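# Place the two closest-weight pistons in the steel tray

## Task

Among the five pistons, identify the two whose weights are nearest to each other and set both inside the steel parts tray. None of the remaining three pistons may touch the tray or stick out over its edge. The tray has to end up lying flat on the bench, everything must stay in place with no help from the robot, and at the end both grippers must release and pull away.

## Robot and tools

Robot: two six-joint arms, left_arm and right_arm, each ending in a parallel gripper. They stand on opposite sides of the table; left_arm's base is on the +y side. The names are labels only and do not match left or right in an image. Joint order per arm, used in every row and every per-joint list: waist, shoulder, elbow, wrist pitch, wrist yaw, wrist roll.

Frame: one shared scene frame in metres. Origin at the table centre, table surface at z = +0.020, +z up. In its own frame a gripper's fingers point along +x and close along y. The reported hand position is the midpoint between the pads, 3 to 4 cm short of the fingertips, and it can be somewhat wrong, more so at long reach.

execute_actions(actions): actions is a list of actions. Each action is a list of up to 15 rows; each row lasts one 1/30 s control step, and a short table repeats its last row until 15 steps are used. An empty list only returns the current state. Every row is one list of 14 numbers in [-1, 1] covering both arms: left waist, shoulder, elbow, wrist pitch, wrist yaw, wrist roll, left opening, then the same seven for right. The six joint numbers are offsets from that arm's angles when the action began (not from the previous row); for a call's first action, that means the last reported angles. Scale: 1.0 = 0.9615 rad for waist, shoulder and elbow, 1.713 rad for wrist pitch, 1.767 for wrist yaw, 1.728 for wrist roll. Opening is absolute, not an offset: +1 is fully open (pad gap 0.088 m), empty fingers touch at about -0.80, and values down to -1 close no further. Full open to closed needs at least 0.5 s.

Joint ranges (rad): waist -3.054 to 3.054, shoulder 0.000 to 3.142, elbow 0.000 to 2.356, wrist pitch -1.571 to 1.571, wrist yaw -1.571 to 1.571, wrist roll -3.142 to 3.142. True ends may differ by up to 0.010. An action requesting more than 0.010 rad beyond an end, outward, is rejected for both arms. A malformed action, or a failing first action, rejects the entire call and nothing moves. Requests past a real end are clipped, and the result may say "joint sent to its limit"; if it does not, that proves nothing.

Speed caps: each step a joint target may lead the measured angle by at most 0.211 rad (waist, shoulder, elbow), 0.213 (pitch), 0.267 (yaw), 0.228 (roll), and targets are pulled back if they would shift the gripper over 70 mm. Big changes therefore span several actions; if one is unfinished, command the remainder again.

move(target, speed, blocking): target is one 14-number row as above, but its joint offsets count from the Joint positions in the most recent result that printed them, not from where the arm is when the move begins; openings are absolute and applied at once. speed, in rad/s from 0.01 to 2 (default 0.5), sets the pace of the single joint with the longest way to go; all joints finish together, so grippers trace curves. Paths last 0.5 to 10 s and do not avoid obstacles or the other arm. Faster moves hit harder, and aiming further past a contact presses harder. blocking=false returns after 0.5 s while motion continues; call wait or stop before any new motion. The extra "move:" line reports the ending (done, off_target, moving, held, fault), limits=held or limits=none, and each arm's joint furthest from target. To keep a pressing arm pressing, send the gap between its Joint positions and Joint targets.

wait(seconds): 0 to 10; arms hold the last command and a running move continues, returning early if it ends. stop(): brakes a running move; it needs stopping room, and fingers keep moving. zoom_image(camera, region): camera is cam_left_wrist or cam_right_wrist; region is [x0, y0, x1, y1] pixels from the top-left, no larger than 504 by 504. finished_scene(scene): pass the current scene number; it cannot be undone and reports success. Replying with no tool call ends everything.

Results: a state line per arm with gripper position (m), orientation quaternion wxyz and velocities; Joint positions and Joint velocities per arm (rad, rad/s, then pad gap in m); Joint targets, which may drift without new commands; grip_measured on the opening scale. Readings may be off about 1 mm and read up to about 3 mm (0.061) narrow while squeezing something hard. To hold a part, command roughly 0.07 below grip_measured; parts thinner than about 3 mm get proportionally less force. Pad force tops out near 34 to 49 N. "joint command not followed" means a clearance check altered targets. Friction may leave joints short, so check after each motion.

Hazards: load limits (N m) waist 17.4, shoulder 21.6, elbow 21.5, wrist pitch 5.67, wrist yaw 5.65, wrist roll 5.3, including held weight; reaching one freezes that arm for 10 s and drops the rest of the call. Holding loads heats motors: MOTOR HOT from 50 C, an OVER-TEMPERATURE FAULT hold at 95 C, and power loss if not cooled within 30 to 60 s. The simulation runs while you compose replies, with the robot holding its last command. Occasional tugs on held parts or pushes on loose ones occur. Avoid arm-to-arm contact, objects leaving the table, drops, slams and hard pushes.

Cameras: both 504x504 wrist cameras. cam_left_wrist fx=fy=400.646, cx=250.28, cy=250.077; cam_right_wrist fx=fy=419.178, cx=250.783, cy=252.389; both have radial distortion.

Each tool is called after ">>>" as name(argument=value, ...) on one line, values as JSON.

## Session

I'll start by checking the current state.

>>> execute_actions(actions=[])

Scene clock: 0.00 s.
left_arm: end_effector_position=(+0.3685, +0.4243, +0.3172) grip_measured=+0.829 end_effector_quat_wxyz=(+0.741, -0.157, +0.614, -0.220) end_effector_velocity=(+0.000, +0.000, -0.001) end_effector_angular_velocity=(+0.008, -0.001, +0.004) | right_arm: end_effector_position=(-0.2983, -0.1984, +0.2842) grip_measured=+0.840 end_effector_quat_wxyz=(-0.109, -0.634, -0.098, +0.759) end_effector_velocity=(+0.002, -0.001, +0.000) end_effector_angular_velocity=(-0.012, -0.001, -0.009)
Joint names: [waist, shoulder, elbow, wrist pitch, wrist yaw, wrist roll]
Joint positions: left_arm=[ 1.848  1.598  1.424 -1.39   0.571  0.358  0.08 ] | right_arm=[ 0.681  1.971  2.027 -1.522 -0.144 -0.995  0.08 ]
Joint velocities: left_arm=[-0.002 -0.002 -0.002  0.007 -0.007 -0.007  0.   ] | right_arm=[-0.002 -0.002 -0.002 -0.007 -0.007  0.007  0.   ]
Motor temperatures (°C, as the motors report them): left_arm=[24 24 24 26 24 23] | right_arm=[25 22 24 25 25 24]
Heat: left arm: hottest wrist pitch 26 °C (+0.0 °C/min); right arm: hottest waist 25 °C (+0.0 °C/min).
Joint targets: left_arm=[1.848 1.598 1.424 -1.390 0.571 0.358] | right_arm=[0.681 1.971 2.027 -1.522 -0.144 -0.995]

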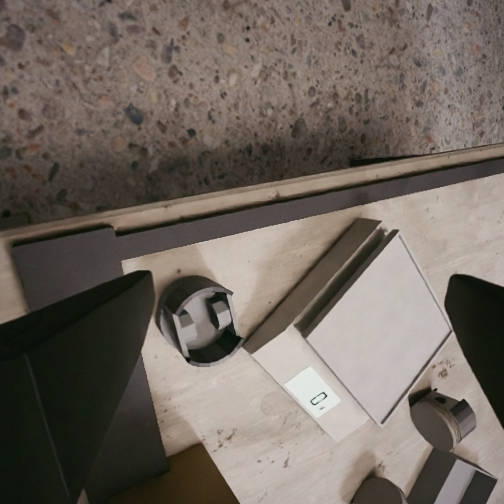

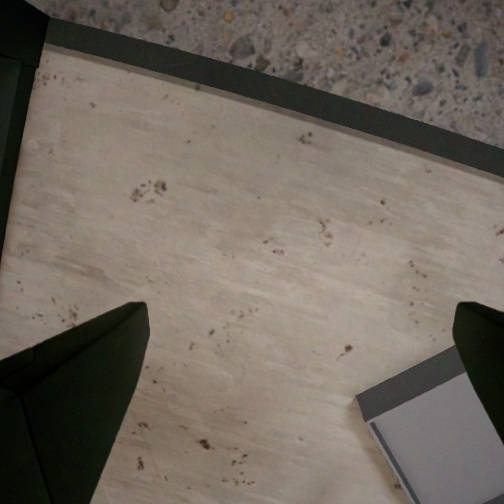

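>>> move(target=[-0.674, 0, 0, 0, -0.323, -0.207, 1, -0.396, 0, 0, 0, 0.0815, 0.576, 1], speed=0.8)

Scene clock: 5.43 s.
left_arm: end_effector_position=(+0.3373, +0.3249, +0.2934) grip_measured=+0.989 end_effector_quat_wxyz=(+0.697, +0.132, +0.692, -0.136) end_effector_velocity=(-0.001, +0.003, +0.001) end_effector_angular_velocity=(+0.021, -0.006, +0.005) | right_arm: end_effector_position=(-0.1712, -0.0913, +0.2827) grip_measured=+1.000 end_effector_quat_wxyz=(+0.382, -0.573, +0.346, +0.637) end_effector_velocity=(-0.001, +0.001, -0.001) end_effector_angular_velocity=(-0.001, +0.007, +0.006)
Joint names: [waist, shoulder, elbow, wrist pitch, wrist yaw, wrist roll]
Joint positions: left_arm=[ 1.203  1.598  1.424 -1.39   0.003  0.004  0.087] | right_arm=[ 0.303  1.971  2.027 -1.522 -0.004 -0.003  0.088]
Joint velocities: left_arm=[-0.002 -0.007 -0.002 -0.007 -0.022 -0.007  0.   ] | right_arm=[-0.002  0.002 -0.002  0.007 -0.007 -0.007  0.   ]
Motor temperatures (°C, as the motors report them): left_arm=[24 25 25 26 24 23] | right_arm=[25 24 24 26 25 24]
Heat: left arm: hottest wrist pitch 26 °C (+0.0 °C/min); right arm: hottest wrist pitch 26 °C (+11.0 °C/min).
Joint targets: left_arm=[1.200 1.598 1.424 -1.390 0.000 0.001] | right_arm=[0.301 1.971 2.027 -1.522 0.000 0.001]
move: done; limits=none; left_arm: farthest joint: the wrist roll, 0.004 radians from its target (0.358 radians at the start); right_arm: farthest joint: the wrist yaw, 0.004 radians from its target (0.144 radians at the start)

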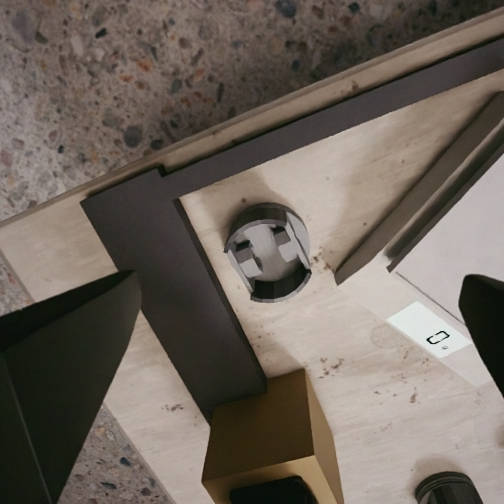

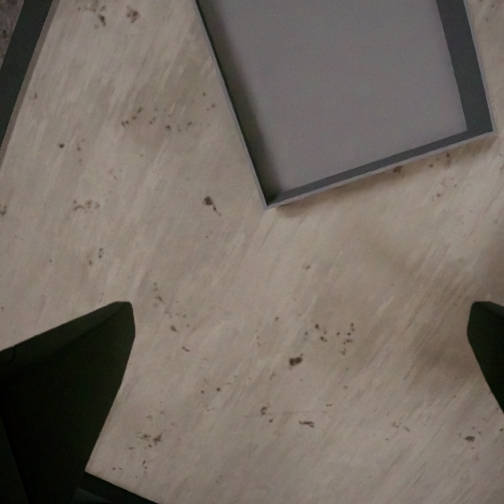

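>>> move(target=[-0.835, -0.206, 0.183, 0.082, 0, 0, 1, 0, 0, 0, 0.243, 0, 0, 1], speed=0.8)

Scene clock: 9.37 s.
left_arm: end_effector_position=(+0.1959, +0.1411, +0.4035) grip_measured=+0.989 end_effector_quat_wxyz=(+0.714, +0.283, +0.424, -0.479) end_effector_velocity=(-0.000, +0.002, -0.001) end_effector_angular_velocity=(+0.005, +0.007, +0.020) | right_arm: end_effector_position=(-0.2110, -0.0157, +0.3102) grip_measured=+1.000 end_effector_quat_wxyz=(+0.445, -0.430, +0.260, +0.742) end_effector_velocity=(-0.000, +0.001, +0.001) end_effector_angular_velocity=(+0.005, +0.006, +0.008)
Joint names: [waist, shoulder, elbow, wrist pitch, wrist yaw, wrist roll]
Joint positions: left_arm=[ 0.404  1.405  1.588 -1.253  0.003  0.004  0.087] | right_arm=[ 0.303  1.971  2.027 -1.108 -0.004 -0.002  0.088]
Joint velocities: left_arm=[-0.002 -0.002 -0.002 -0.007 -0.007 -0.022  0.   ] | right_arm=[-0.002 -0.002 -0.002  0.007 -0.007 -0.007  0.   ]
Motor temperatures (°C, as the motors report them): left_arm=[24 25 25 26 24 23] | right_arm=[25 25 25 26 25 24]
Heat: left arm: hottest wrist pitch 26 °C (+0.0 °C/min); right arm: hottest wrist pitch 26 °C (+6.4 °C/min).
Joint targets: left_arm=[0.401 1.400 1.600 -1.250 0.004 0.004] | right_arm=[0.303 1.971 2.027 -1.106 -0.004 -0.003]
move: off_target (left_arm); limits=none; left_arm: farthest joint: the elbow, 0.012 radians from its target (0.176 radians at the start); right_arm: farthest joint: the wrist pitch, 0.002 radians from its target (0.416 radians at the start)

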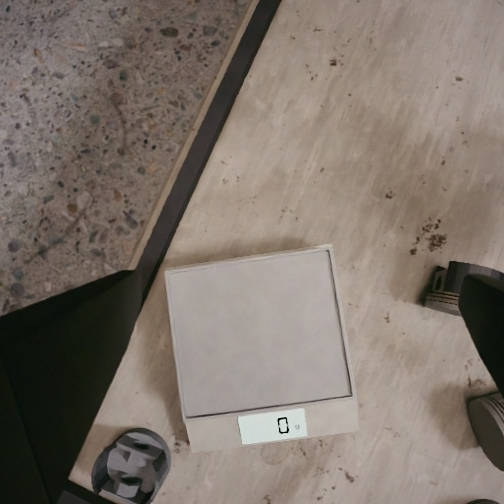

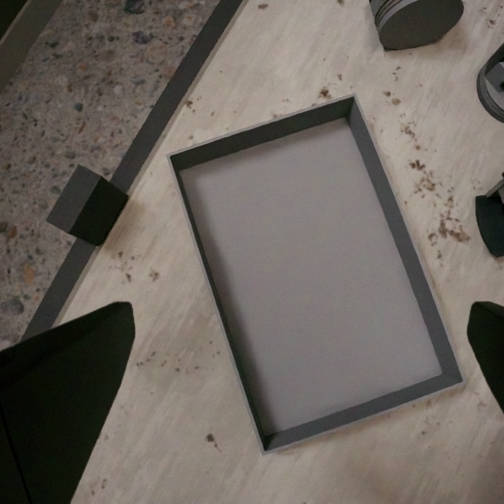

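>>> move(target=[-0.6, 0, 0, 0, 0, 0, 1, 0, 0, 0, 0, 0, 0, 1], speed=0.8)

Scene clock: 11.70 s.
left_arm: end_effector_position=(+0.0208, +0.1225, +0.4035) grip_measured=+0.989 end_effector_quat_wxyz=(+0.549, +0.392, +0.326, -0.662) end_effector_velocity=(-0.002, -0.003, +0.002) end_effector_angular_velocity=(-0.022, +0.001, +0.003) | right_arm: end_effector_position=(-0.2110, -0.0157, +0.3102) grip_measured=+1.000 end_effector_quat_wxyz=(+0.445, -0.430, +0.259, +0.742) end_effector_velocity=(-0.001, -0.003, -0.001) end_effector_angular_velocity=(-0.017, +0.017, +0.002)
Joint names: [waist, shoulder, elbow, wrist pitch, wrist yaw, wrist roll]
Joint positions: left_arm=[-0.17   1.405  1.588 -1.253  0.003  0.004  0.087] | right_arm=[ 0.303  1.971  2.027 -1.107 -0.004 -0.002  0.088]
Joint velocities: left_arm=[-0.007 -0.002 -0.002  0.022 -0.007 -0.007 -0.   ] | right_arm=[-0.002 -0.002 -0.002 -0.007 -0.022  0.007  0.   ]
Motor temperatures (°C, as the motors report them): left_arm=[24 25 26 27 24 23] | right_arm=[25 26 25 26 25 24]
Heat: left arm: hottest wrist pitch 27 °C (+5.1 °C/min); right arm: hottest shoulder 26 °C (+5.1 °C/min).
Joint targets: left_arm=[-0.173 1.405 1.588 -1.253 0.003 0.004] | right_arm=[0.303 1.971 2.027 -1.108 -0.004 -0.002]
move: done; limits=none; left_arm: farthest joint: the waist, 0.003 radians from its target (0.576 radians at the start); right_arm: farthest joint: the wrist pitch, 0.001 radians from its target (0.001 radians at the start)

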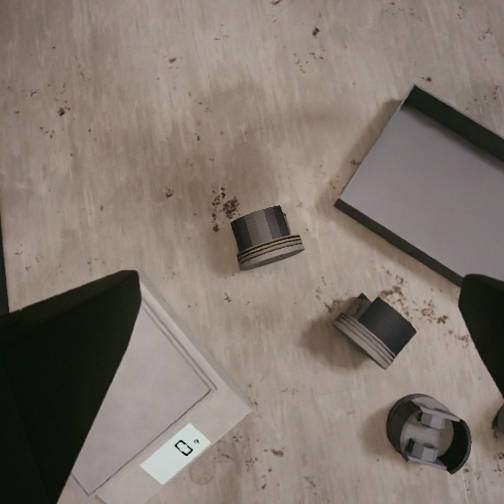

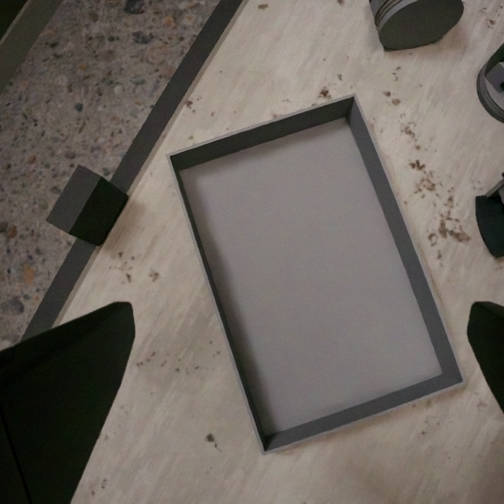

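>>> move(target=[-0.022, 0.617, -0.043, 0.078, 0, -0.205, 1, -0.5, -1.0, -1.0, 0.35, 0, 0, 1], speed=0.8)

Scene clock: 20.83 s.
left_arm: end_effector_position=(+0.0020, +0.0579, +0.2058) grip_measured=+0.989 end_effector_quat_wxyz=(+0.538, +0.456, +0.534, -0.467) end_effector_velocity=(+0.000, +0.001, +0.001) end_effector_angular_velocity=(+0.001, -0.008, +0.005) | right_arm: end_effector_position=(+0.0067, -0.1148, +0.3876) grip_measured=+1.000 end_effector_quat_wxyz=(+0.685, -0.158, +0.156, +0.693) end_effector_velocity=(-0.000, -0.001, -0.002) end_effector_angular_velocity=(-0.007, +0.010, +0.001)
Joint names: [waist, shoulder, elbow, wrist pitch, wrist yaw, wrist roll]
Joint positions: left_arm=[-0.188  1.988  1.556 -1.122  0.003 -0.347  0.087] | right_arm=[-0.174  1.017  1.077 -0.509 -0.004 -0.002  0.088]
Joint velocities: left_arm=[-0.002 -0.002  0.002 -0.007 -0.007 -0.007 -0.   ] | right_arm=[-0.002 -0.002 -0.002 -0.007 -0.007  0.007  0.   ]
Motor temperatures (°C, as the motors report them): left_arm=[24 26 26 27 24 23] | right_arm=[25 28 27 26 25 24]
Heat: left arm: hottest wrist pitch 27 °C (+2.9 °C/min); right arm: hottest shoulder 28 °C (+8.6 °C/min).
Joint targets: left_arm=[-0.191 1.998 1.547 -1.119 0.003 -0.350] | right_arm=[-0.178 1.010 1.065 -0.508 -0.004 -0.002]
move: off_target (right_arm); limits=none; left_arm: farthest joint: the shoulder, 0.010 radians from its target (0.594 radians at the start); right_arm: farthest joint: the elbow, 0.012 radians from its target (0.961 radians at the start)

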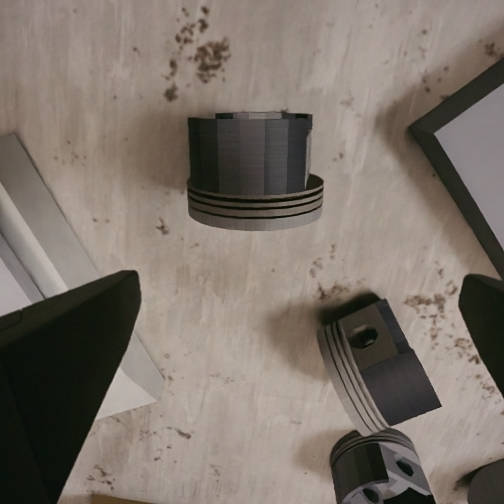

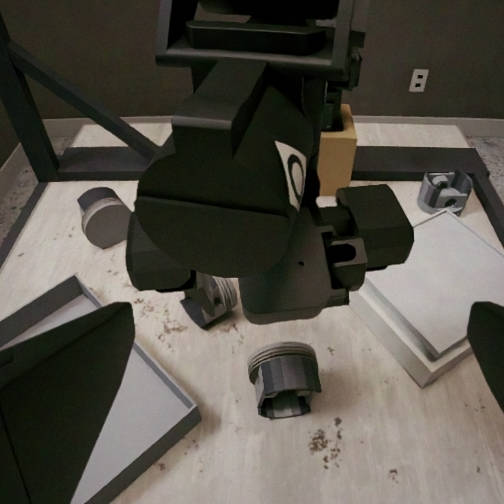

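>>> move(target=[0.026, 0.1005, -0.25, 0.178, 0, 0, 1, 0, -0.538, -0.34, -0.024, 0, 0, 1], speed=0.6)

Scene clock: 23.47 s.
left_arm: end_effector_position=(+0.0119, +0.0660, +0.1206) grip_measured=+0.989 end_effector_quat_wxyz=(+0.540, +0.454, +0.542, -0.456) end_effector_velocity=(-0.001, +0.003, -0.001) end_effector_angular_velocity=(+0.013, +0.005, +0.020) | right_arm: end_effector_position=(+0.0074, -0.2140, +0.3689) grip_measured=+1.000 end_effector_quat_wxyz=(+0.696, -0.103, +0.101, +0.704) end_effector_velocity=(-0.002, -0.001, -0.007) end_effector_angular_velocity=(-0.027, -0.001, +0.016)
Joint names: [waist, shoulder, elbow, wrist pitch, wrist yaw, wrist roll]
Joint positions: left_arm=[-0.166  2.076  1.327 -0.82   0.003 -0.347  0.087] | right_arm=[-0.174  0.504  0.762 -0.548 -0.004 -0.002  0.088]
Joint velocities: left_arm=[-0.002  0.002 -0.002 -0.007  0.007 -0.022 -0.   ] | right_arm=[-0.007 -0.002 -0.007 -0.022 -0.022 -0.007  0.   ]
Motor temperatures (°C, as the motors report them): left_arm=[24 27 26 27 24 23] | right_arm=[25 28 27 27 25 24]
Heat: left arm: hottest shoulder 27 °C (+2.6 °C/min); right arm: hottest shoulder 28 °C (+7.7 °C/min).
Joint targets: left_arm=[-0.163 2.085 1.315 -0.817 0.003 -0.347] | right_arm=[-0.174 0.500 0.751 -0.551 -0.004 -0.002]
move: off_target (left_arm, right_arm); limits=none; left_arm: farthest joint: the elbow, 0.011 radians from its target (0.240 radians at the start); right_arm: farthest joint: the elbow, 0.012 radians from its target (0.327 radians at the start)

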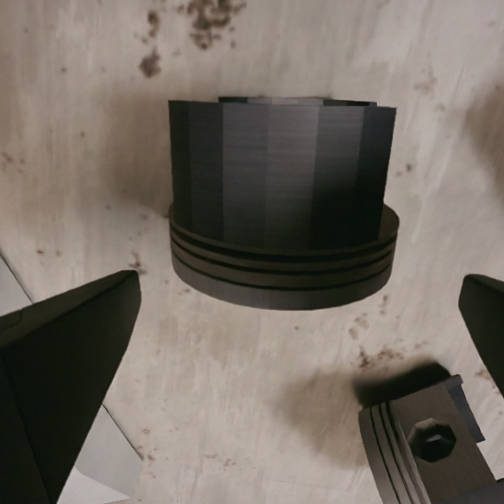

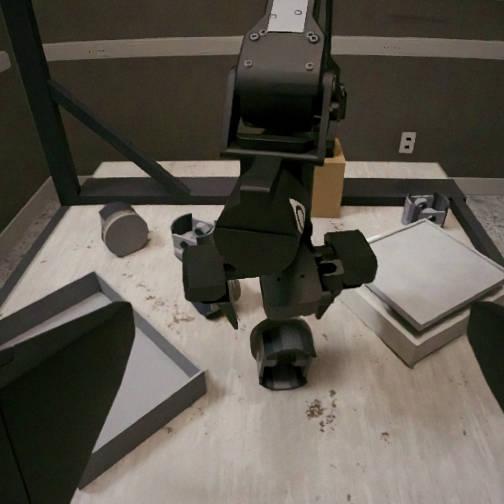

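>>> move(target=[0.0073, 0.1086, -0.0737, 0.0914, 0, 0, 1, 0, 0, 0, 0, 0, 0, 1], speed=0.3)

Scene clock: 25.23 s.
left_arm: end_effector_position=(+0.0136, +0.0665, +0.0749) grip_measured=+0.989 end_effector_quat_wxyz=(+0.541, +0.454, +0.543, -0.455) end_effector_velocity=(+0.000, +0.001, -0.001) end_effector_angular_velocity=(-0.004, -0.007, -0.010) | right_arm: end_effector_position=(+0.0074, -0.2140, +0.3690) grip_measured=+1.000 end_effector_quat_wxyz=(+0.696, -0.103, +0.101, +0.704) end_effector_velocity=(+0.001, -0.001, -0.002) end_effector_angular_velocity=(-0.007, -0.019, +0.006)
Joint names: [waist, shoulder, elbow, wrist pitch, wrist yaw, wrist roll]
Joint positions: left_arm=[-0.162  2.171  1.266 -0.667  0.003 -0.347  0.087] | right_arm=[-0.174  0.503  0.762 -0.548 -0.004 -0.002  0.088]
Joint velocities: left_arm=[-0.002 -0.002 -0.007  0.007 -0.007  0.007 -0.   ] | right_arm=[-0.007 -0.002 -0.002 -0.007 -0.007 -0.022  0.   ]
Motor temperatures (°C, as the motors report them): left_arm=[24 27 26 27 24 23] | right_arm=[25 28 27 27 25 24]
Heat: left arm: hottest shoulder 27 °C (+2.4 °C/min); right arm: hottest shoulder 28 °C (+7.1 °C/min).
Joint targets: left_arm=[-0.159 2.181 1.256 -0.664 0.003 -0.347] | right_arm=[-0.174 0.504 0.763 -0.548 -0.004 -0.002]
move: done; limits=none; left_arm: farthest joint: the elbow, 0.010 radians from its target (0.070 radians at the start); right_arm: farthest joint: the shoulder, 0.001 radians from its target (0.001 radians at the start)

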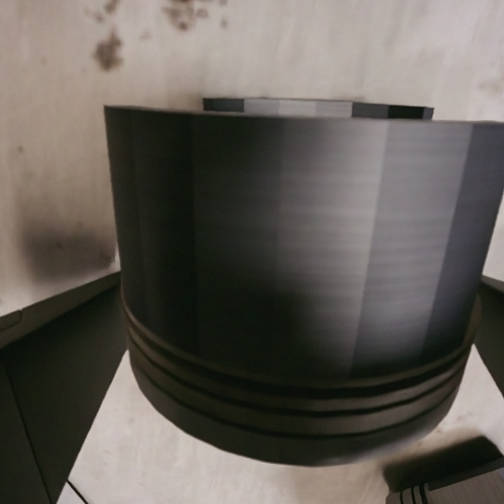

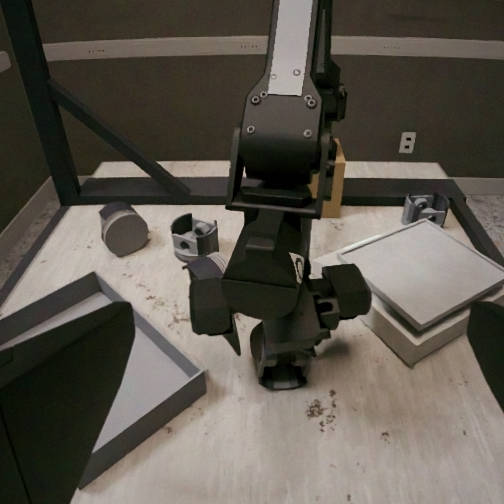

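>>> execute_actions(actions=[[[0,0,0,0,0,0,0.85,0,0,0,0,0,0,1],[0,0,0,0,0,0,0.8,0,0,0,0,0,0,1],[0,0,0,0,0,0,0.76,0,0,0,0,0,0,1],[0,0,0,0,0,0,0.73,0,0,0,0,0,0,1],[0,0,0,0,0,0,0.70,0,0,0,0,0,0,1],[0,0,0,0,0,0,0.68,0,0,0,0,0,0,1],[0,0,0,0,0,0,0.66,0,0,0,0,0,0,1],[0,0,0,0,0,0,0.64,0,0,0,0,0,0,1],[0,0,0,0,0,0,0.62,0,0,0,0,0,0,1],[0,0,0,0,0,0,0.60,0,0,0,0,0,0,1]]])

Scene clock: 26.13 s.
left_arm: end_effector_position=(+0.0136, +0.0664, +0.0749) grip_measured=+0.625 end_effector_quat_wxyz=(+0.541, +0.454, +0.543, -0.455) end_effector_velocity=(+0.000, -0.000, -0.001) end_effector_angular_velocity=(-0.004, -0.007, +0.005) | right_arm: end_effector_position=(+0.0074, -0.2140, +0.3690) grip_measured=+1.000 end_effector_quat_wxyz=(+0.696, -0.103, +0.101, +0.704) end_effector_velocity=(+0.001, -0.000, -0.004) end_effector_angular_velocity=(-0.012, -0.005, +0.002)
Joint names: [waist, shoulder, elbow, wrist pitch, wrist yaw, wrist roll]
Joint positions: left_arm=[-0.162  2.171  1.266 -0.666  0.003 -0.347  0.07 ] | right_arm=[-0.174  0.503  0.762 -0.548 -0.004 -0.002  0.088]
Joint velocities: left_arm=[-0.002  0.002 -0.002  0.007 -0.007 -0.007 -0.004] | right_arm=[-0.007 -0.002 -0.007 -0.007 -0.007 -0.007  0.   ]
Motor temperatures (°C, as the motors report them): left_arm=[24 27 26 27 24 23] | right_arm=[25 28 27 27 25 24]
Heat: left arm: hottest shoulder 27 °C (+2.3 °C/min); right arm: hottest shoulder 28 °C (+6.9 °C/min).
Joint targets: left_arm=[-0.162 2.171 1.266 -0.666 0.003 -0.347] | right_arm=[-0.174 0.503 0.762 -0.548 -0.004 -0.002]

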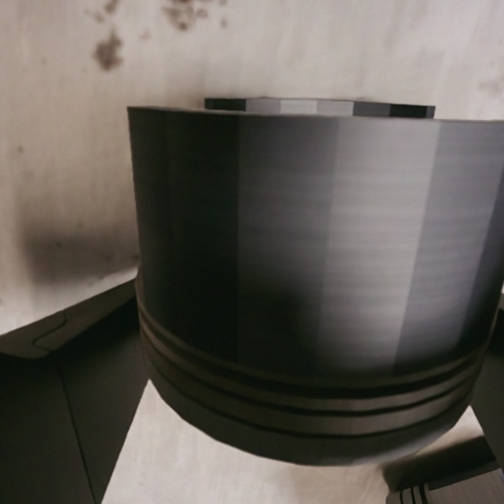

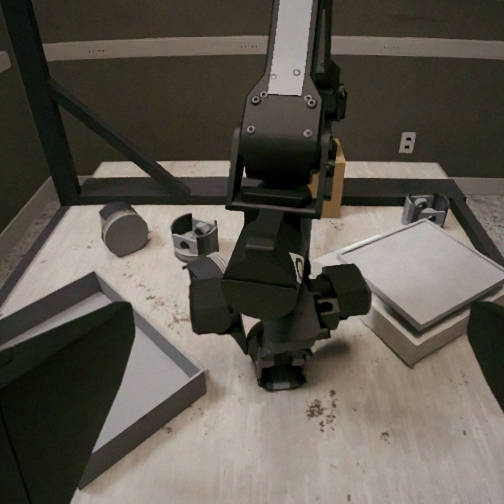

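>>> move(target=[0.05, -0.21, 0.227, -0.235, 0, 0, 0.52, 0, 0, 0, 0, 0, 0, 1], speed=0.4)

Scene clock: 30.80 s.
left_arm: end_effector_position=(+0.0302, +0.0651, +0.1864) grip_measured=+0.617 end_effector_quat_wxyz=(+0.549, +0.444, +0.555, -0.440) end_effector_velocity=(+0.000, +0.002, +0.000) end_effector_angular_velocity=(+0.006, -0.008, -0.010) | right_arm: end_effector_position=(+0.0074, -0.2140, +0.3690) grip_measured=+1.000 end_effector_quat_wxyz=(+0.696, -0.103, +0.101, +0.704) end_effector_velocity=(-0.003, -0.001, -0.002) end_effector_angular_velocity=(-0.007, -0.015, +0.025)
Joint names: [waist, shoulder, elbow, wrist pitch, wrist yaw, wrist roll]
Joint positions: left_arm=[-0.117  1.983  1.469 -1.066  0.003 -0.347  0.069] | right_arm=[-0.174  0.503  0.762 -0.548 -0.004 -0.002  0.088]
Joint velocities: left_arm=[-0.002 -0.002 -0.002 -0.007 -0.007  0.007 -0.   ] | right_arm=[-0.002 -0.002 -0.002 -0.007 -0.022 -0.022  0.   ]
Motor temperatures (°C, as the motors report them): left_arm=[24 29 26 27 24 23] | right_arm=[25 27 28 28 25 24]
Heat: left arm: hottest shoulder 29 °C (+5.8 °C/min); right arm: hottest elbow 28 °C (+5.8 °C/min).
Joint targets: left_arm=[-0.114 1.969 1.485 -1.069 0.003 -0.347] | right_arm=[-0.174 0.503 0.762 -0.548 -0.004 -0.002]
move: off_target (left_arm); limits=none; left_arm: farthest joint: the elbow, 0.016 radians from its target (0.218 radians at the start); right_arm: farthest joint: the waist, 0.000 radians from its target (0.000 radians at the start)

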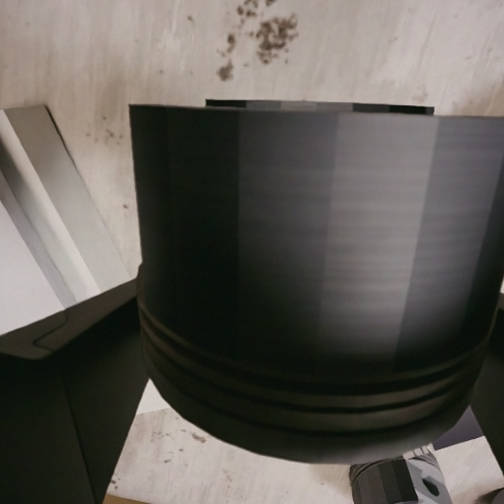

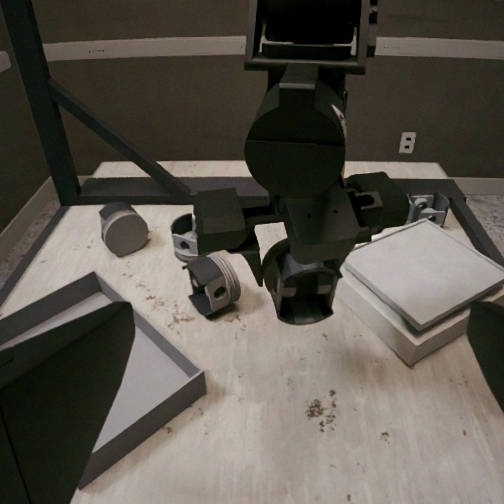

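>>> move(target=[0.422, -0.1206, -0.2046, 0.0566, 0, 0.056, 0.54, 0, 0, 0, 0, 0, 0, 1], speed=0.5)

Scene clock: 32.53 s.
left_arm: end_effector_position=(+0.1682, +0.1051, +0.1749) grip_measured=+0.617 end_effector_quat_wxyz=(+0.612, +0.351, +0.615, -0.352) end_effector_velocity=(-0.000, +0.002, +0.000) end_effector_angular_velocity=(+0.009, -0.005, +0.005) | right_arm: end_effector_position=(+0.0074, -0.2140, +0.3690) grip_measured=+1.000 end_effector_quat_wxyz=(+0.696, -0.103, +0.101, +0.704) end_effector_velocity=(-0.002, -0.001, -0.002) end_effector_angular_velocity=(-0.007, -0.005, +0.012)
Joint names: [waist, shoulder, elbow, wrist pitch, wrist yaw, wrist roll]
Joint positions: left_arm=[ 0.287  1.882  1.281 -0.972  0.004 -0.254  0.069] | right_arm=[-0.174  0.503  0.762 -0.548 -0.004 -0.002  0.088]
Joint velocities: left_arm=[-0.002 -0.002 -0.002 -0.007 -0.007 -0.007 -0.   ] | right_arm=[ 0.002 -0.002 -0.002 -0.007 -0.007 -0.007  0.   ]
Motor temperatures (°C, as the motors report them): left_arm=[24 29 27 27 24 23] | right_arm=[25 27 28 28 25 24]
Heat: left arm: hottest shoulder 29 °C (+5.5 °C/min); right arm: hottest elbow 28 °C (+5.5 °C/min).
Joint targets: left_arm=[0.289 1.867 1.272 -0.969 0.004 -0.251] | right_arm=[-0.174 0.503 0.762 -0.548 -0.004 -0.002]
move: off_target (left_arm); limits=none; left_arm: farthest joint: the shoulder, 0.015 radians from its target (0.116 radians at the start); right_arm: farthest joint: the waist, 0.000 radians from its target (0.000 radians at the start)

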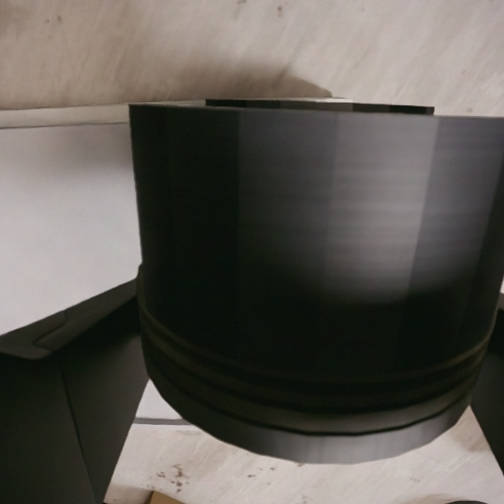

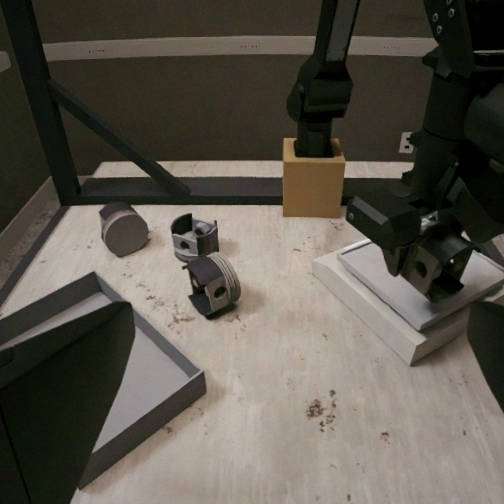

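>>> move(target=[0.03, 0.0265, -0.1237, 0.0797, 0, 0, 0.54, 0, 0, 0, 0, 0, 0, 1], speed=0.2)

>>> zoom_image(camera="cam_right_wrist", region=[300, 180, 504, 380])

Scene clock: 34.80 s.
left_arm: end_effector_position=(+0.1727, +0.1128, +0.1488) grip_measured=+0.614 end_effector_quat_wxyz=(+0.618, +0.341, +0.617, -0.349) end_effector_velocity=(+0.001, +0.004, +0.001) end_effector_angular_velocity=(+0.009, -0.005, +0.024) | right_arm: end_effector_position=(+0.0074, -0.2140, +0.3690) grip_measured=+1.000 end_effector_quat_wxyz=(+0.696, -0.103, +0.101, +0.704) end_effector_velocity=(-0.001, -0.001, -0.002) end_effector_angular_velocity=(-0.007, -0.019, +0.011)
Joint names: [waist, shoulder, elbow, wrist pitch, wrist yaw, wrist roll]
Joint positions: left_arm=[ 0.307  1.892  1.181 -0.851  0.006 -0.253  0.069] | right_arm=[-0.174  0.503  0.762 -0.548 -0.004 -0.002  0.088]
Joint velocities: left_arm=[ 0.002 -0.007 -0.007 -0.007 -0.007 -0.022 -0.   ] | right_arm=[-0.002 -0.002 -0.002 -0.007 -0.007 -0.022  0.   ]
Motor temperatures (°C, as the motors report them): left_arm=[24 30 27 27 24 23] | right_arm=[25 27 28 28 25 24]
Heat: left arm: hottest shoulder 30 °C (+6.9 °C/min); right arm: hottest elbow 28 °C (+5.2 °C/min).
Joint targets: left_arm=[0.315 1.908 1.162 -0.836 0.004 -0.254] | right_arm=[-0.174 0.503 0.762 -0.548 -0.004 -0.002]
move: off_target (left_arm); limits=none; left_arm: farthest joint: the elbow, 0.019 radians from its target (0.118 radians at the start); right_arm: farthest joint: the waist, 0.000 radians from its target (0.000 radians at the start)

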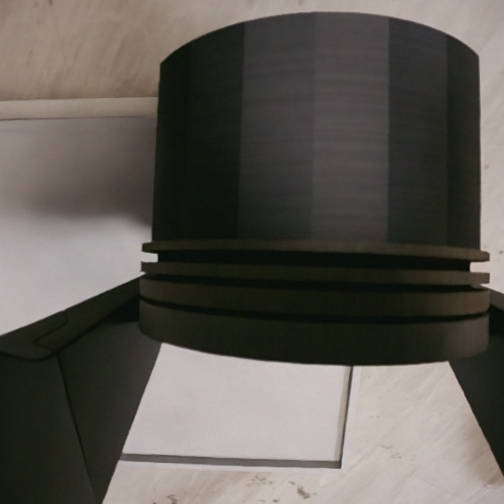

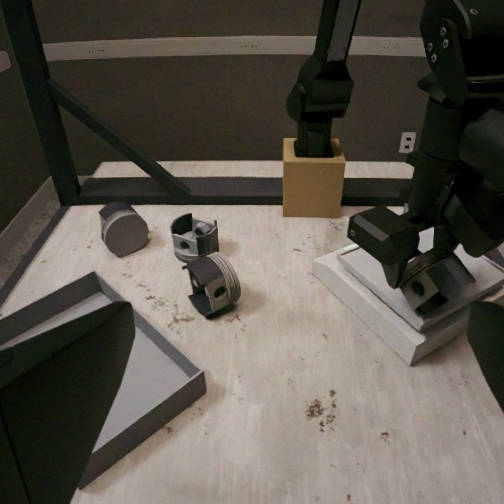

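Region (300, 180, 504, 380) of cam_right_wrist's 504x504 image, scaled by 2.471, with more detail than that image has; it fills the top 494 rows of this view, and the rest is white.

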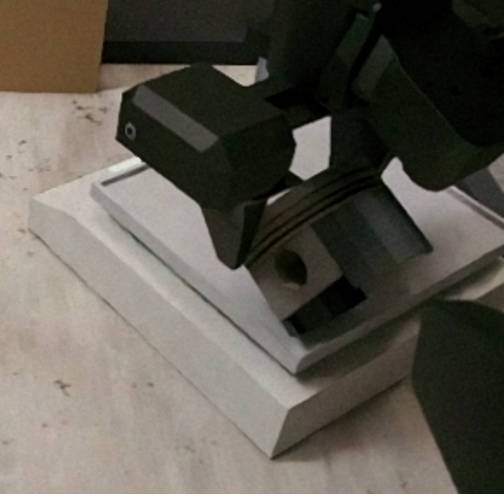

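>>> move(target=[0, -0.0486, -0.1289, 0.0411, 0, 0, 0.57, 0, 0, 0, 0, 0, 0, 1], speed=0.12)

>>> zoom_image(camera="cam_right_wrist", region=[300, 180, 504, 380])

Scene clock: 37.27 s.
left_arm: end_effector_position=(+0.1656, +0.1284, +0.1372) grip_measured=+0.614 end_effector_quat_wxyz=(+0.617, +0.340, +0.616, -0.353) end_effector_velocity=(+0.001, -0.001, +0.000) end_effector_angular_velocity=(-0.005, -0.009, +0.005) | right_arm: end_effector_position=(+0.0074, -0.2140, +0.3690) grip_measured=+1.000 end_effector_quat_wxyz=(+0.696, -0.103, +0.101, +0.704) end_effector_velocity=(-0.001, -0.001, -0.002) end_effector_angular_velocity=(-0.007, -0.005, +0.007)
Joint names: [waist, shoulder, elbow, wrist pitch, wrist yaw, wrist roll]
Joint positions: left_arm=[ 0.303  1.851  1.074 -0.778  0.012 -0.253  0.069] | right_arm=[-0.174  0.503  0.762 -0.548 -0.004 -0.002  0.088]
Joint velocities: left_arm=[-0.002 -0.002 -0.002  0.007 -0.007 -0.007 -0.   ] | right_arm=[-0.002 -0.002 -0.002 -0.007 -0.007 -0.007  0.   ]
Motor temperatures (°C, as the motors report them): left_arm=[24 30 26 27 24 23] | right_arm=[25 26 29 29 25 24]
Heat: left arm: hottest shoulder 30 °C (+6.4 °C/min); right arm: hottest elbow 29 °C (+6.4 °C/min).
Joint targets: left_arm=[0.307 1.845 1.057 -0.781 0.007 -0.253] | right_arm=[-0.174 0.503 0.762 -0.548 -0.004 -0.002]
move: off_target (left_arm); limits=none; left_arm: farthest joint: the elbow, 0.016 radians from its target (0.123 radians at the start); right_arm: farthest joint: the waist, 0.000 radians from its target (0.000 radians at the start)

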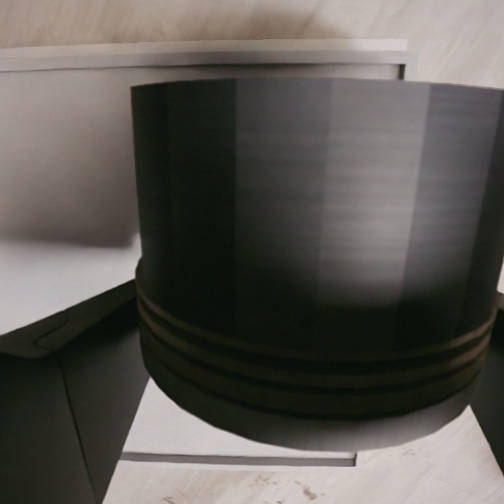

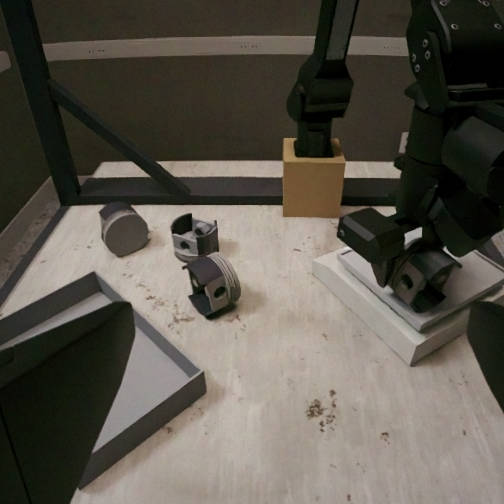

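Region (300, 180, 504, 380) of cam_right_wrist's 504x504 image, scaled by 2.471, with more detail than that image has; it fills the top 494 rows of this view, and the rest is white.

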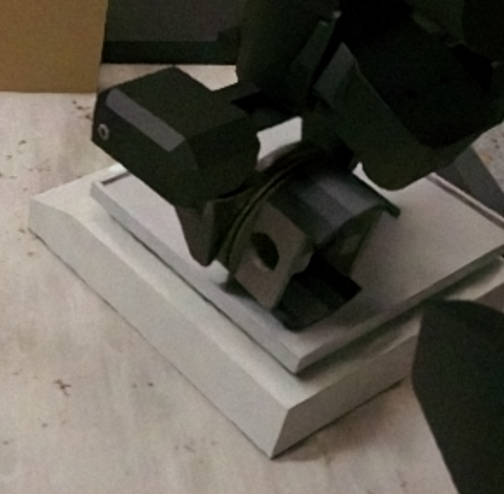

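>>> execute_actions(actions=[[[0,0,-0.01,0,0,0,0.57,0,0,0,0,0,0,1],[0,0,-0.02,0,0,0,0.57,0,0,0,0,0,0,1],[0,0,-0.025,0,0,0,0.57,0,0,0,0,0,0,1],[0,0,-0.03,0,0,0,0.57,0,0,0,0,0,0,1],[0,0,-0.03,0,0,0,0.58,0,0,0,0,0,0,1],[0,0,-0.03,0,0,0,0.59,0,0,0,0,0,0,1],[0,0,-0.03,0,0,0,0.60,0,0,0,0,0,0,1],[0,0,-0.03,0,0,0,0.62,0,0,0,0,0,0,1],[0,0,-0.02,0,0,0,0.64,0,0,0,0,0,0,1],[0,0,-0.02,0,0,0,0.68,0,0,0,0,0,0,1],[0,0,-0.02,0,0,0,0.75,0,0,0,0,0,0,1],[0,0,-0.02,0,0,0,0.85,0,0,0,0,0,0,1],[0,0,-0.02,0,0,0,1,0,0,0,0,0,0,1]]])

Scene clock: 41.07 s.
left_arm: end_effector_position=(+0.1647, +0.1314, +0.1350) grip_measured=+0.869 end_effector_quat_wxyz=(+0.615, +0.342, +0.618, -0.351) end_effector_velocity=(+0.002, +0.001, -0.001) end_effector_angular_velocity=(-0.000, -0.008, -0.005) | right_arm: end_effector_position=(+0.0074, -0.2140, +0.3690) grip_measured=+1.000 end_effector_quat_wxyz=(+0.696, -0.103, +0.101, +0.704) end_effector_velocity=(+0.001, -0.000, -0.004) end_effector_angular_velocity=(-0.012, -0.009, -0.002)
Joint names: [waist, shoulder, elbow, wrist pitch, wrist yaw, wrist roll]
Joint positions: left_arm=[ 0.303  1.851  1.063 -0.776  0.012 -0.253  0.082] | right_arm=[-0.174  0.503  0.762 -0.548 -0.004 -0.002  0.088]
Joint velocities: left_arm=[ 0.002 -0.002 -0.007  0.007 -0.007  0.007  0.057] | right_arm=[ 0.002 -0.002 -0.007 -0.007  0.007 -0.007  0.   ]
Motor temperatures (°C, as the motors report them): left_arm=[24 30 26 27 24 23] | right_arm=[25 26 29 29 25 24]
Heat: left arm: hottest shoulder 30 °C (+5.8 °C/min); right arm: hottest elbow 29 °C (+5.8 °C/min).
Joint targets: left_arm=[0.303 1.851 1.055 -0.778 0.012 -0.253] | right_arm=[-0.174 0.503 0.762 -0.548 -0.004 -0.002]

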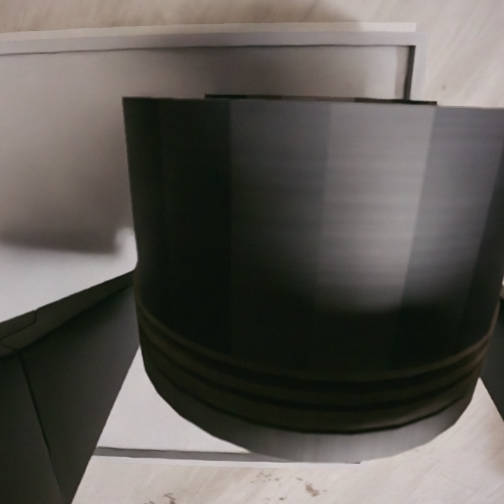

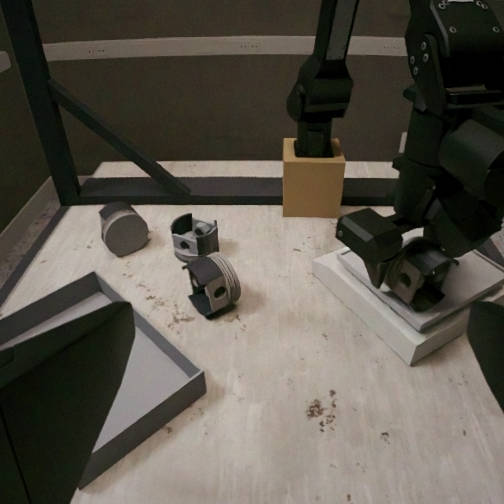

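>>> move(target=[0.03, -0.4905, -0.052, -0.25, -0.008, 0, 1, 0, 0, 0, 0, 0, 0, 1], speed=0.6)

Scene clock: 43.20 s.
left_arm: end_effector_position=(+0.1470, +0.2160, +0.2417) grip_measured=+0.989 end_effector_quat_wxyz=(+0.623, +0.336, +0.619, -0.341) end_effector_velocity=(-0.000, +0.002, -0.000) end_effector_angular_velocity=(+0.009, -0.005, -0.010) | right_arm: end_effector_position=(+0.0074, -0.2140, +0.3690) grip_measured=+1.000 end_effector_quat_wxyz=(+0.696, -0.103, +0.101, +0.704) end_effector_velocity=(+0.001, +0.000, +0.001) end_effector_angular_velocity=(+0.007, -0.005, +0.002)
Joint names: [waist, shoulder, elbow, wrist pitch, wrist yaw, wrist roll]
Joint positions: left_arm=[ 0.329  1.386  1.025 -1.201  0.001 -0.253  0.087] | right_arm=[-0.174  0.503  0.762 -0.548 -0.004 -0.002  0.088]
Joint velocities: left_arm=[-0.002 -0.002 -0.002 -0.007 -0.007  0.007 -0.   ] | right_arm=[-0.007 -0.002 -0.002  0.007 -0.007 -0.007  0.   ]
Motor temperatures (°C, as the motors report them): left_arm=[24 30 26 27 24 23] | right_arm=[25 26 29 29 25 24]
Heat: left arm: hottest shoulder 30 °C (+5.6 °C/min); right arm: hottest elbow 29 °C (+5.6 °C/min).
Joint targets: left_arm=[0.332 1.380 1.013 -1.204 -0.002 -0.253] | right_arm=[-0.174 0.503 0.762 -0.548 -0.004 -0.002]
move: off_target (left_arm); limits=none; left_arm: farthest joint: the elbow, 0.012 radians from its target (0.050 radians at the start); right_arm: farthest joint: the waist, 0.000 radians from its target (0.000 radians at the start)

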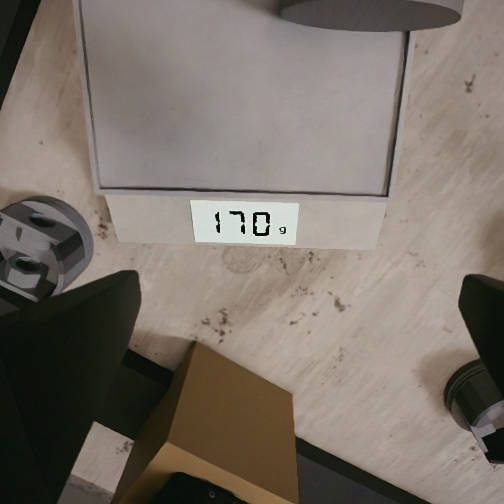

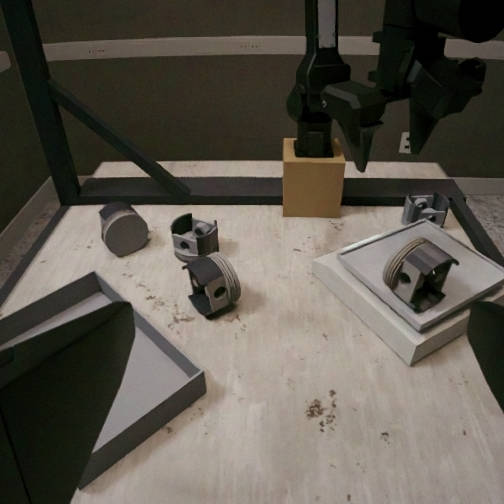

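>>> move(target=[0.867, -0.03, -0.249, 0.117, 0, -0.137, 1, 0, 0, 0, 0, 0, 0, 1], speed=0.9)

Scene clock: 46.13 s.
left_arm: end_effector_position=(+0.2639, +0.3446, +0.1903) grip_measured=+0.989 end_effector_quat_wxyz=(+0.707, -0.024, +0.706, +0.023) end_effector_velocity=(-0.003, +0.002, -0.001) end_effector_angular_velocity=(+0.012, +0.008, +0.005) | right_arm: end_effector_position=(+0.0074, -0.2140, +0.3690) grip_measured=+1.000 end_effector_quat_wxyz=(+0.696, -0.103, +0.101, +0.704) end_effector_velocity=(-0.004, -0.001, -0.002) end_effector_angular_velocity=(-0.007, -0.011, +0.034)
Joint names: [waist, shoulder, elbow, wrist pitch, wrist yaw, wrist roll]
Joint positions: left_arm=[ 1.159  1.363  0.798 -1.003  0.001 -0.487  0.087] | right_arm=[-0.174  0.503  0.762 -0.548 -0.004 -0.002  0.088]
Joint velocities: left_arm=[-0.002 -0.002 -0.007 -0.007 -0.007 -0.007 -0.   ] | right_arm=[-0.007 -0.002 -0.002 -0.007 -0.037 -0.022  0.   ]
Motor temperatures (°C, as the motors report them): left_arm=[24 30 26 27 24 23] | right_arm=[25 26 29 30 25 24]
Heat: left arm: hottest shoulder 30 °C (+5.2 °C/min); right arm: hottest wrist pitch 30 °C (+6.5 °C/min).
Joint targets: left_arm=[1.163 1.357 0.786 -1.000 0.001 -0.490] | right_arm=[-0.174 0.503 0.762 -0.548 -0.004 -0.002]
move: off_target (left_arm); limits=none; left_arm: farthest joint: the elbow, 0.012 radians from its target (0.239 radians at the start); right_arm: farthest joint: the waist, 0.000 radians from its target (0.000 radians at the start)

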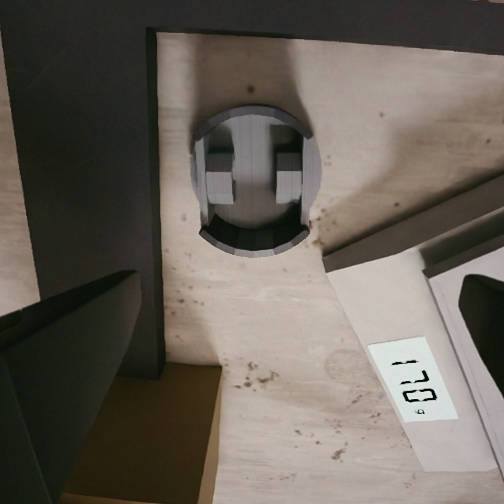

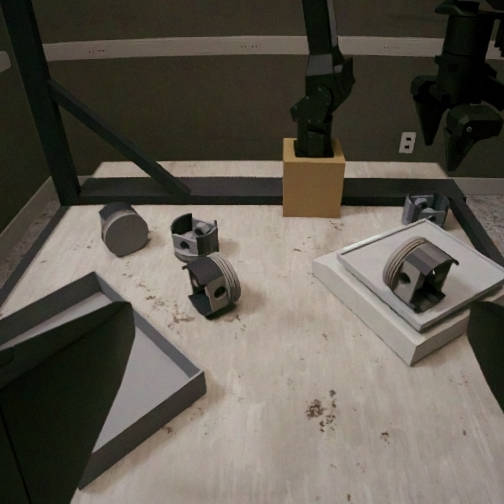

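>>> move(target=[0.1034, 0.1656, -0.1833, 0.186, 0, 0.0567, 1, 0, 0, 0, 0, 0, 0, 1], speed=0.5)

Scene clock: 49.83 s.
left_arm: end_effector_position=(+0.2732, +0.3623, +0.1249) grip_measured=+0.989 end_effector_quat_wxyz=(+0.706, -0.024, +0.707, +0.024) end_effector_velocity=(-0.006, +0.001, -0.001) end_effector_angular_velocity=(+0.002, +0.028, +0.010) | right_arm: end_effector_position=(+0.0074, -0.2140, +0.3690) grip_measured=+1.000 end_effector_quat_wxyz=(+0.696, -0.103, +0.101, +0.704) end_effector_velocity=(-0.003, -0.001, -0.002) end_effector_angular_velocity=(-0.007, -0.001, +0.021)
Joint names: [waist, shoulder, elbow, wrist pitch, wrist yaw, wrist roll]
Joint positions: left_arm=[ 1.256  1.516  0.633 -0.688  0.001 -0.392  0.087] | right_arm=[-0.174  0.503  0.762 -0.548 -0.004 -0.002  0.088]
Joint velocities: left_arm=[ 0.002  0.002 -0.002 -0.022  0.007 -0.007 -0.   ] | right_arm=[-0.002 -0.002 -0.002 -0.007 -0.022 -0.007  0.   ]
Motor temperatures (°C, as the motors report them): left_arm=[24 30 26 27 24 23] | right_arm=[25 25 30 30 25 24]
Heat: left arm: hottest shoulder 30 °C (+4.8 °C/min); right arm: hottest elbow 30 °C (+6.0 °C/min).
Joint targets: left_arm=[1.259 1.523 0.622 -0.685 0.001 -0.389] | right_arm=[-0.174 0.503 0.762 -0.548 -0.004 -0.002]
move: off_target (left_arm); limits=none; left_arm: farthest joint: the elbow, 0.011 radians from its target (0.176 radians at the start); right_arm: farthest joint: the waist, 0.000 radians from its target (0.000 radians at the start)

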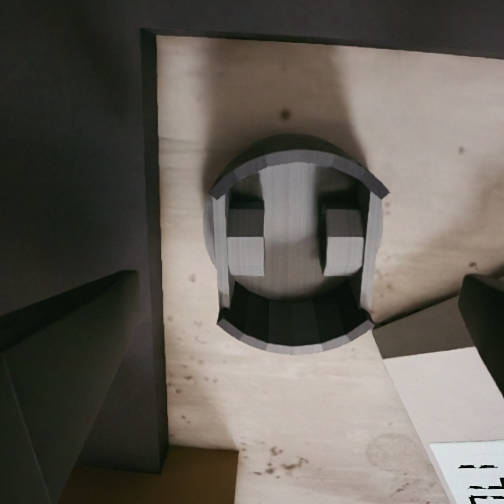

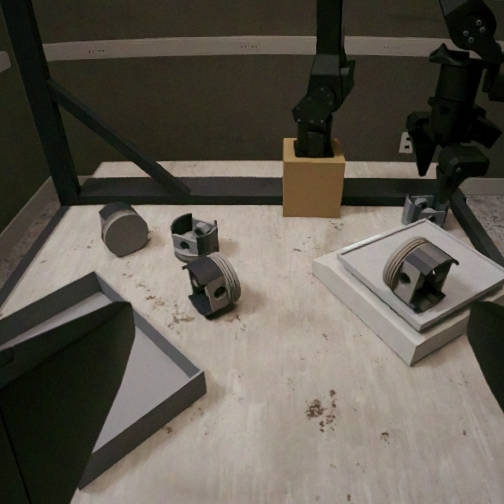

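>>> move(target=[0, 0.165, -0.094, 0.1368, 0, 0, 0.55, 0, 0, 0, 0, 0, 0, 1], speed=0.3)

Scene clock: 52.20 s.
left_arm: end_effector_position=(+0.2727, +0.3625, +0.0816) grip_measured=+0.553 end_effector_quat_wxyz=(+0.706, -0.024, +0.708, +0.024) end_effector_velocity=(-0.003, +0.002, -0.001) end_effector_angular_velocity=(+0.011, +0.009, +0.020) | right_arm: end_effector_position=(+0.0074, -0.2140, +0.3690) grip_measured=+1.000 end_effector_quat_wxyz=(+0.696, -0.103, +0.101, +0.704) end_effector_velocity=(-0.001, -0.001, -0.002) end_effector_angular_velocity=(-0.007, +0.009, +0.002)
Joint names: [waist, shoulder, elbow, wrist pitch, wrist yaw, wrist roll]
Joint positions: left_arm=[ 1.256  1.668  0.552 -0.457  0.001 -0.392  0.066] | right_arm=[-0.174  0.503  0.762 -0.548 -0.004 -0.002  0.088]
Joint velocities: left_arm=[-0.002  0.002 -0.002 -0.007 -0.007 -0.022  0.   ] | right_arm=[-0.002 -0.002 -0.002 -0.007 -0.007  0.007  0.   ]
Motor temperatures (°C, as the motors report them): left_arm=[24 29 26 27 24 23] | right_arm=[25 25 30 30 25 24]
Heat: left arm: hottest shoulder 29 °C (+3.4 °C/min); right arm: hottest elbow 30 °C (+5.7 °C/min).
Joint targets: left_arm=[1.256 1.675 0.542 -0.454 0.001 -0.392] | right_arm=[-0.174 0.503 0.762 -0.548 -0.004 -0.002]
move: done; limits=none; left_arm: farthest joint: the elbow, 0.009 radians from its target (0.090 radians at the start); right_arm: farthest joint: the waist, 0.000 radians from its target (0.000 radians at the start)

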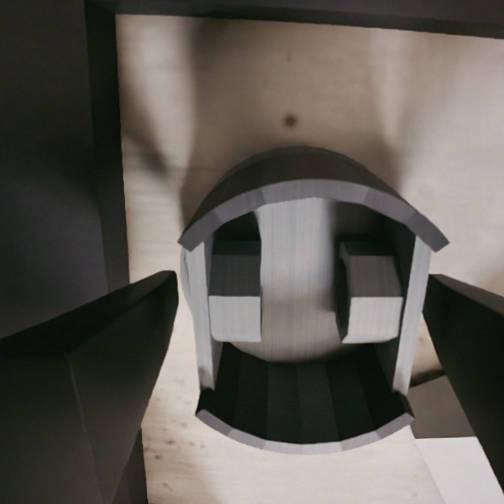

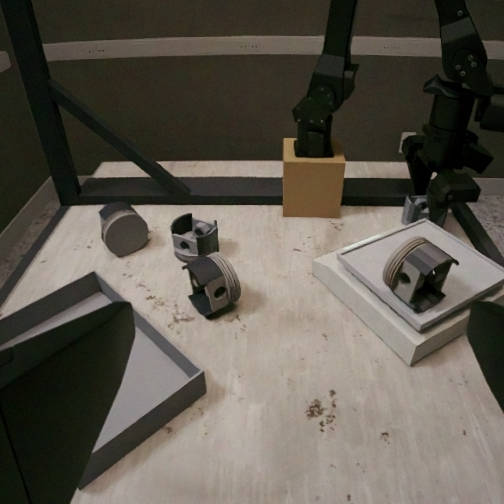

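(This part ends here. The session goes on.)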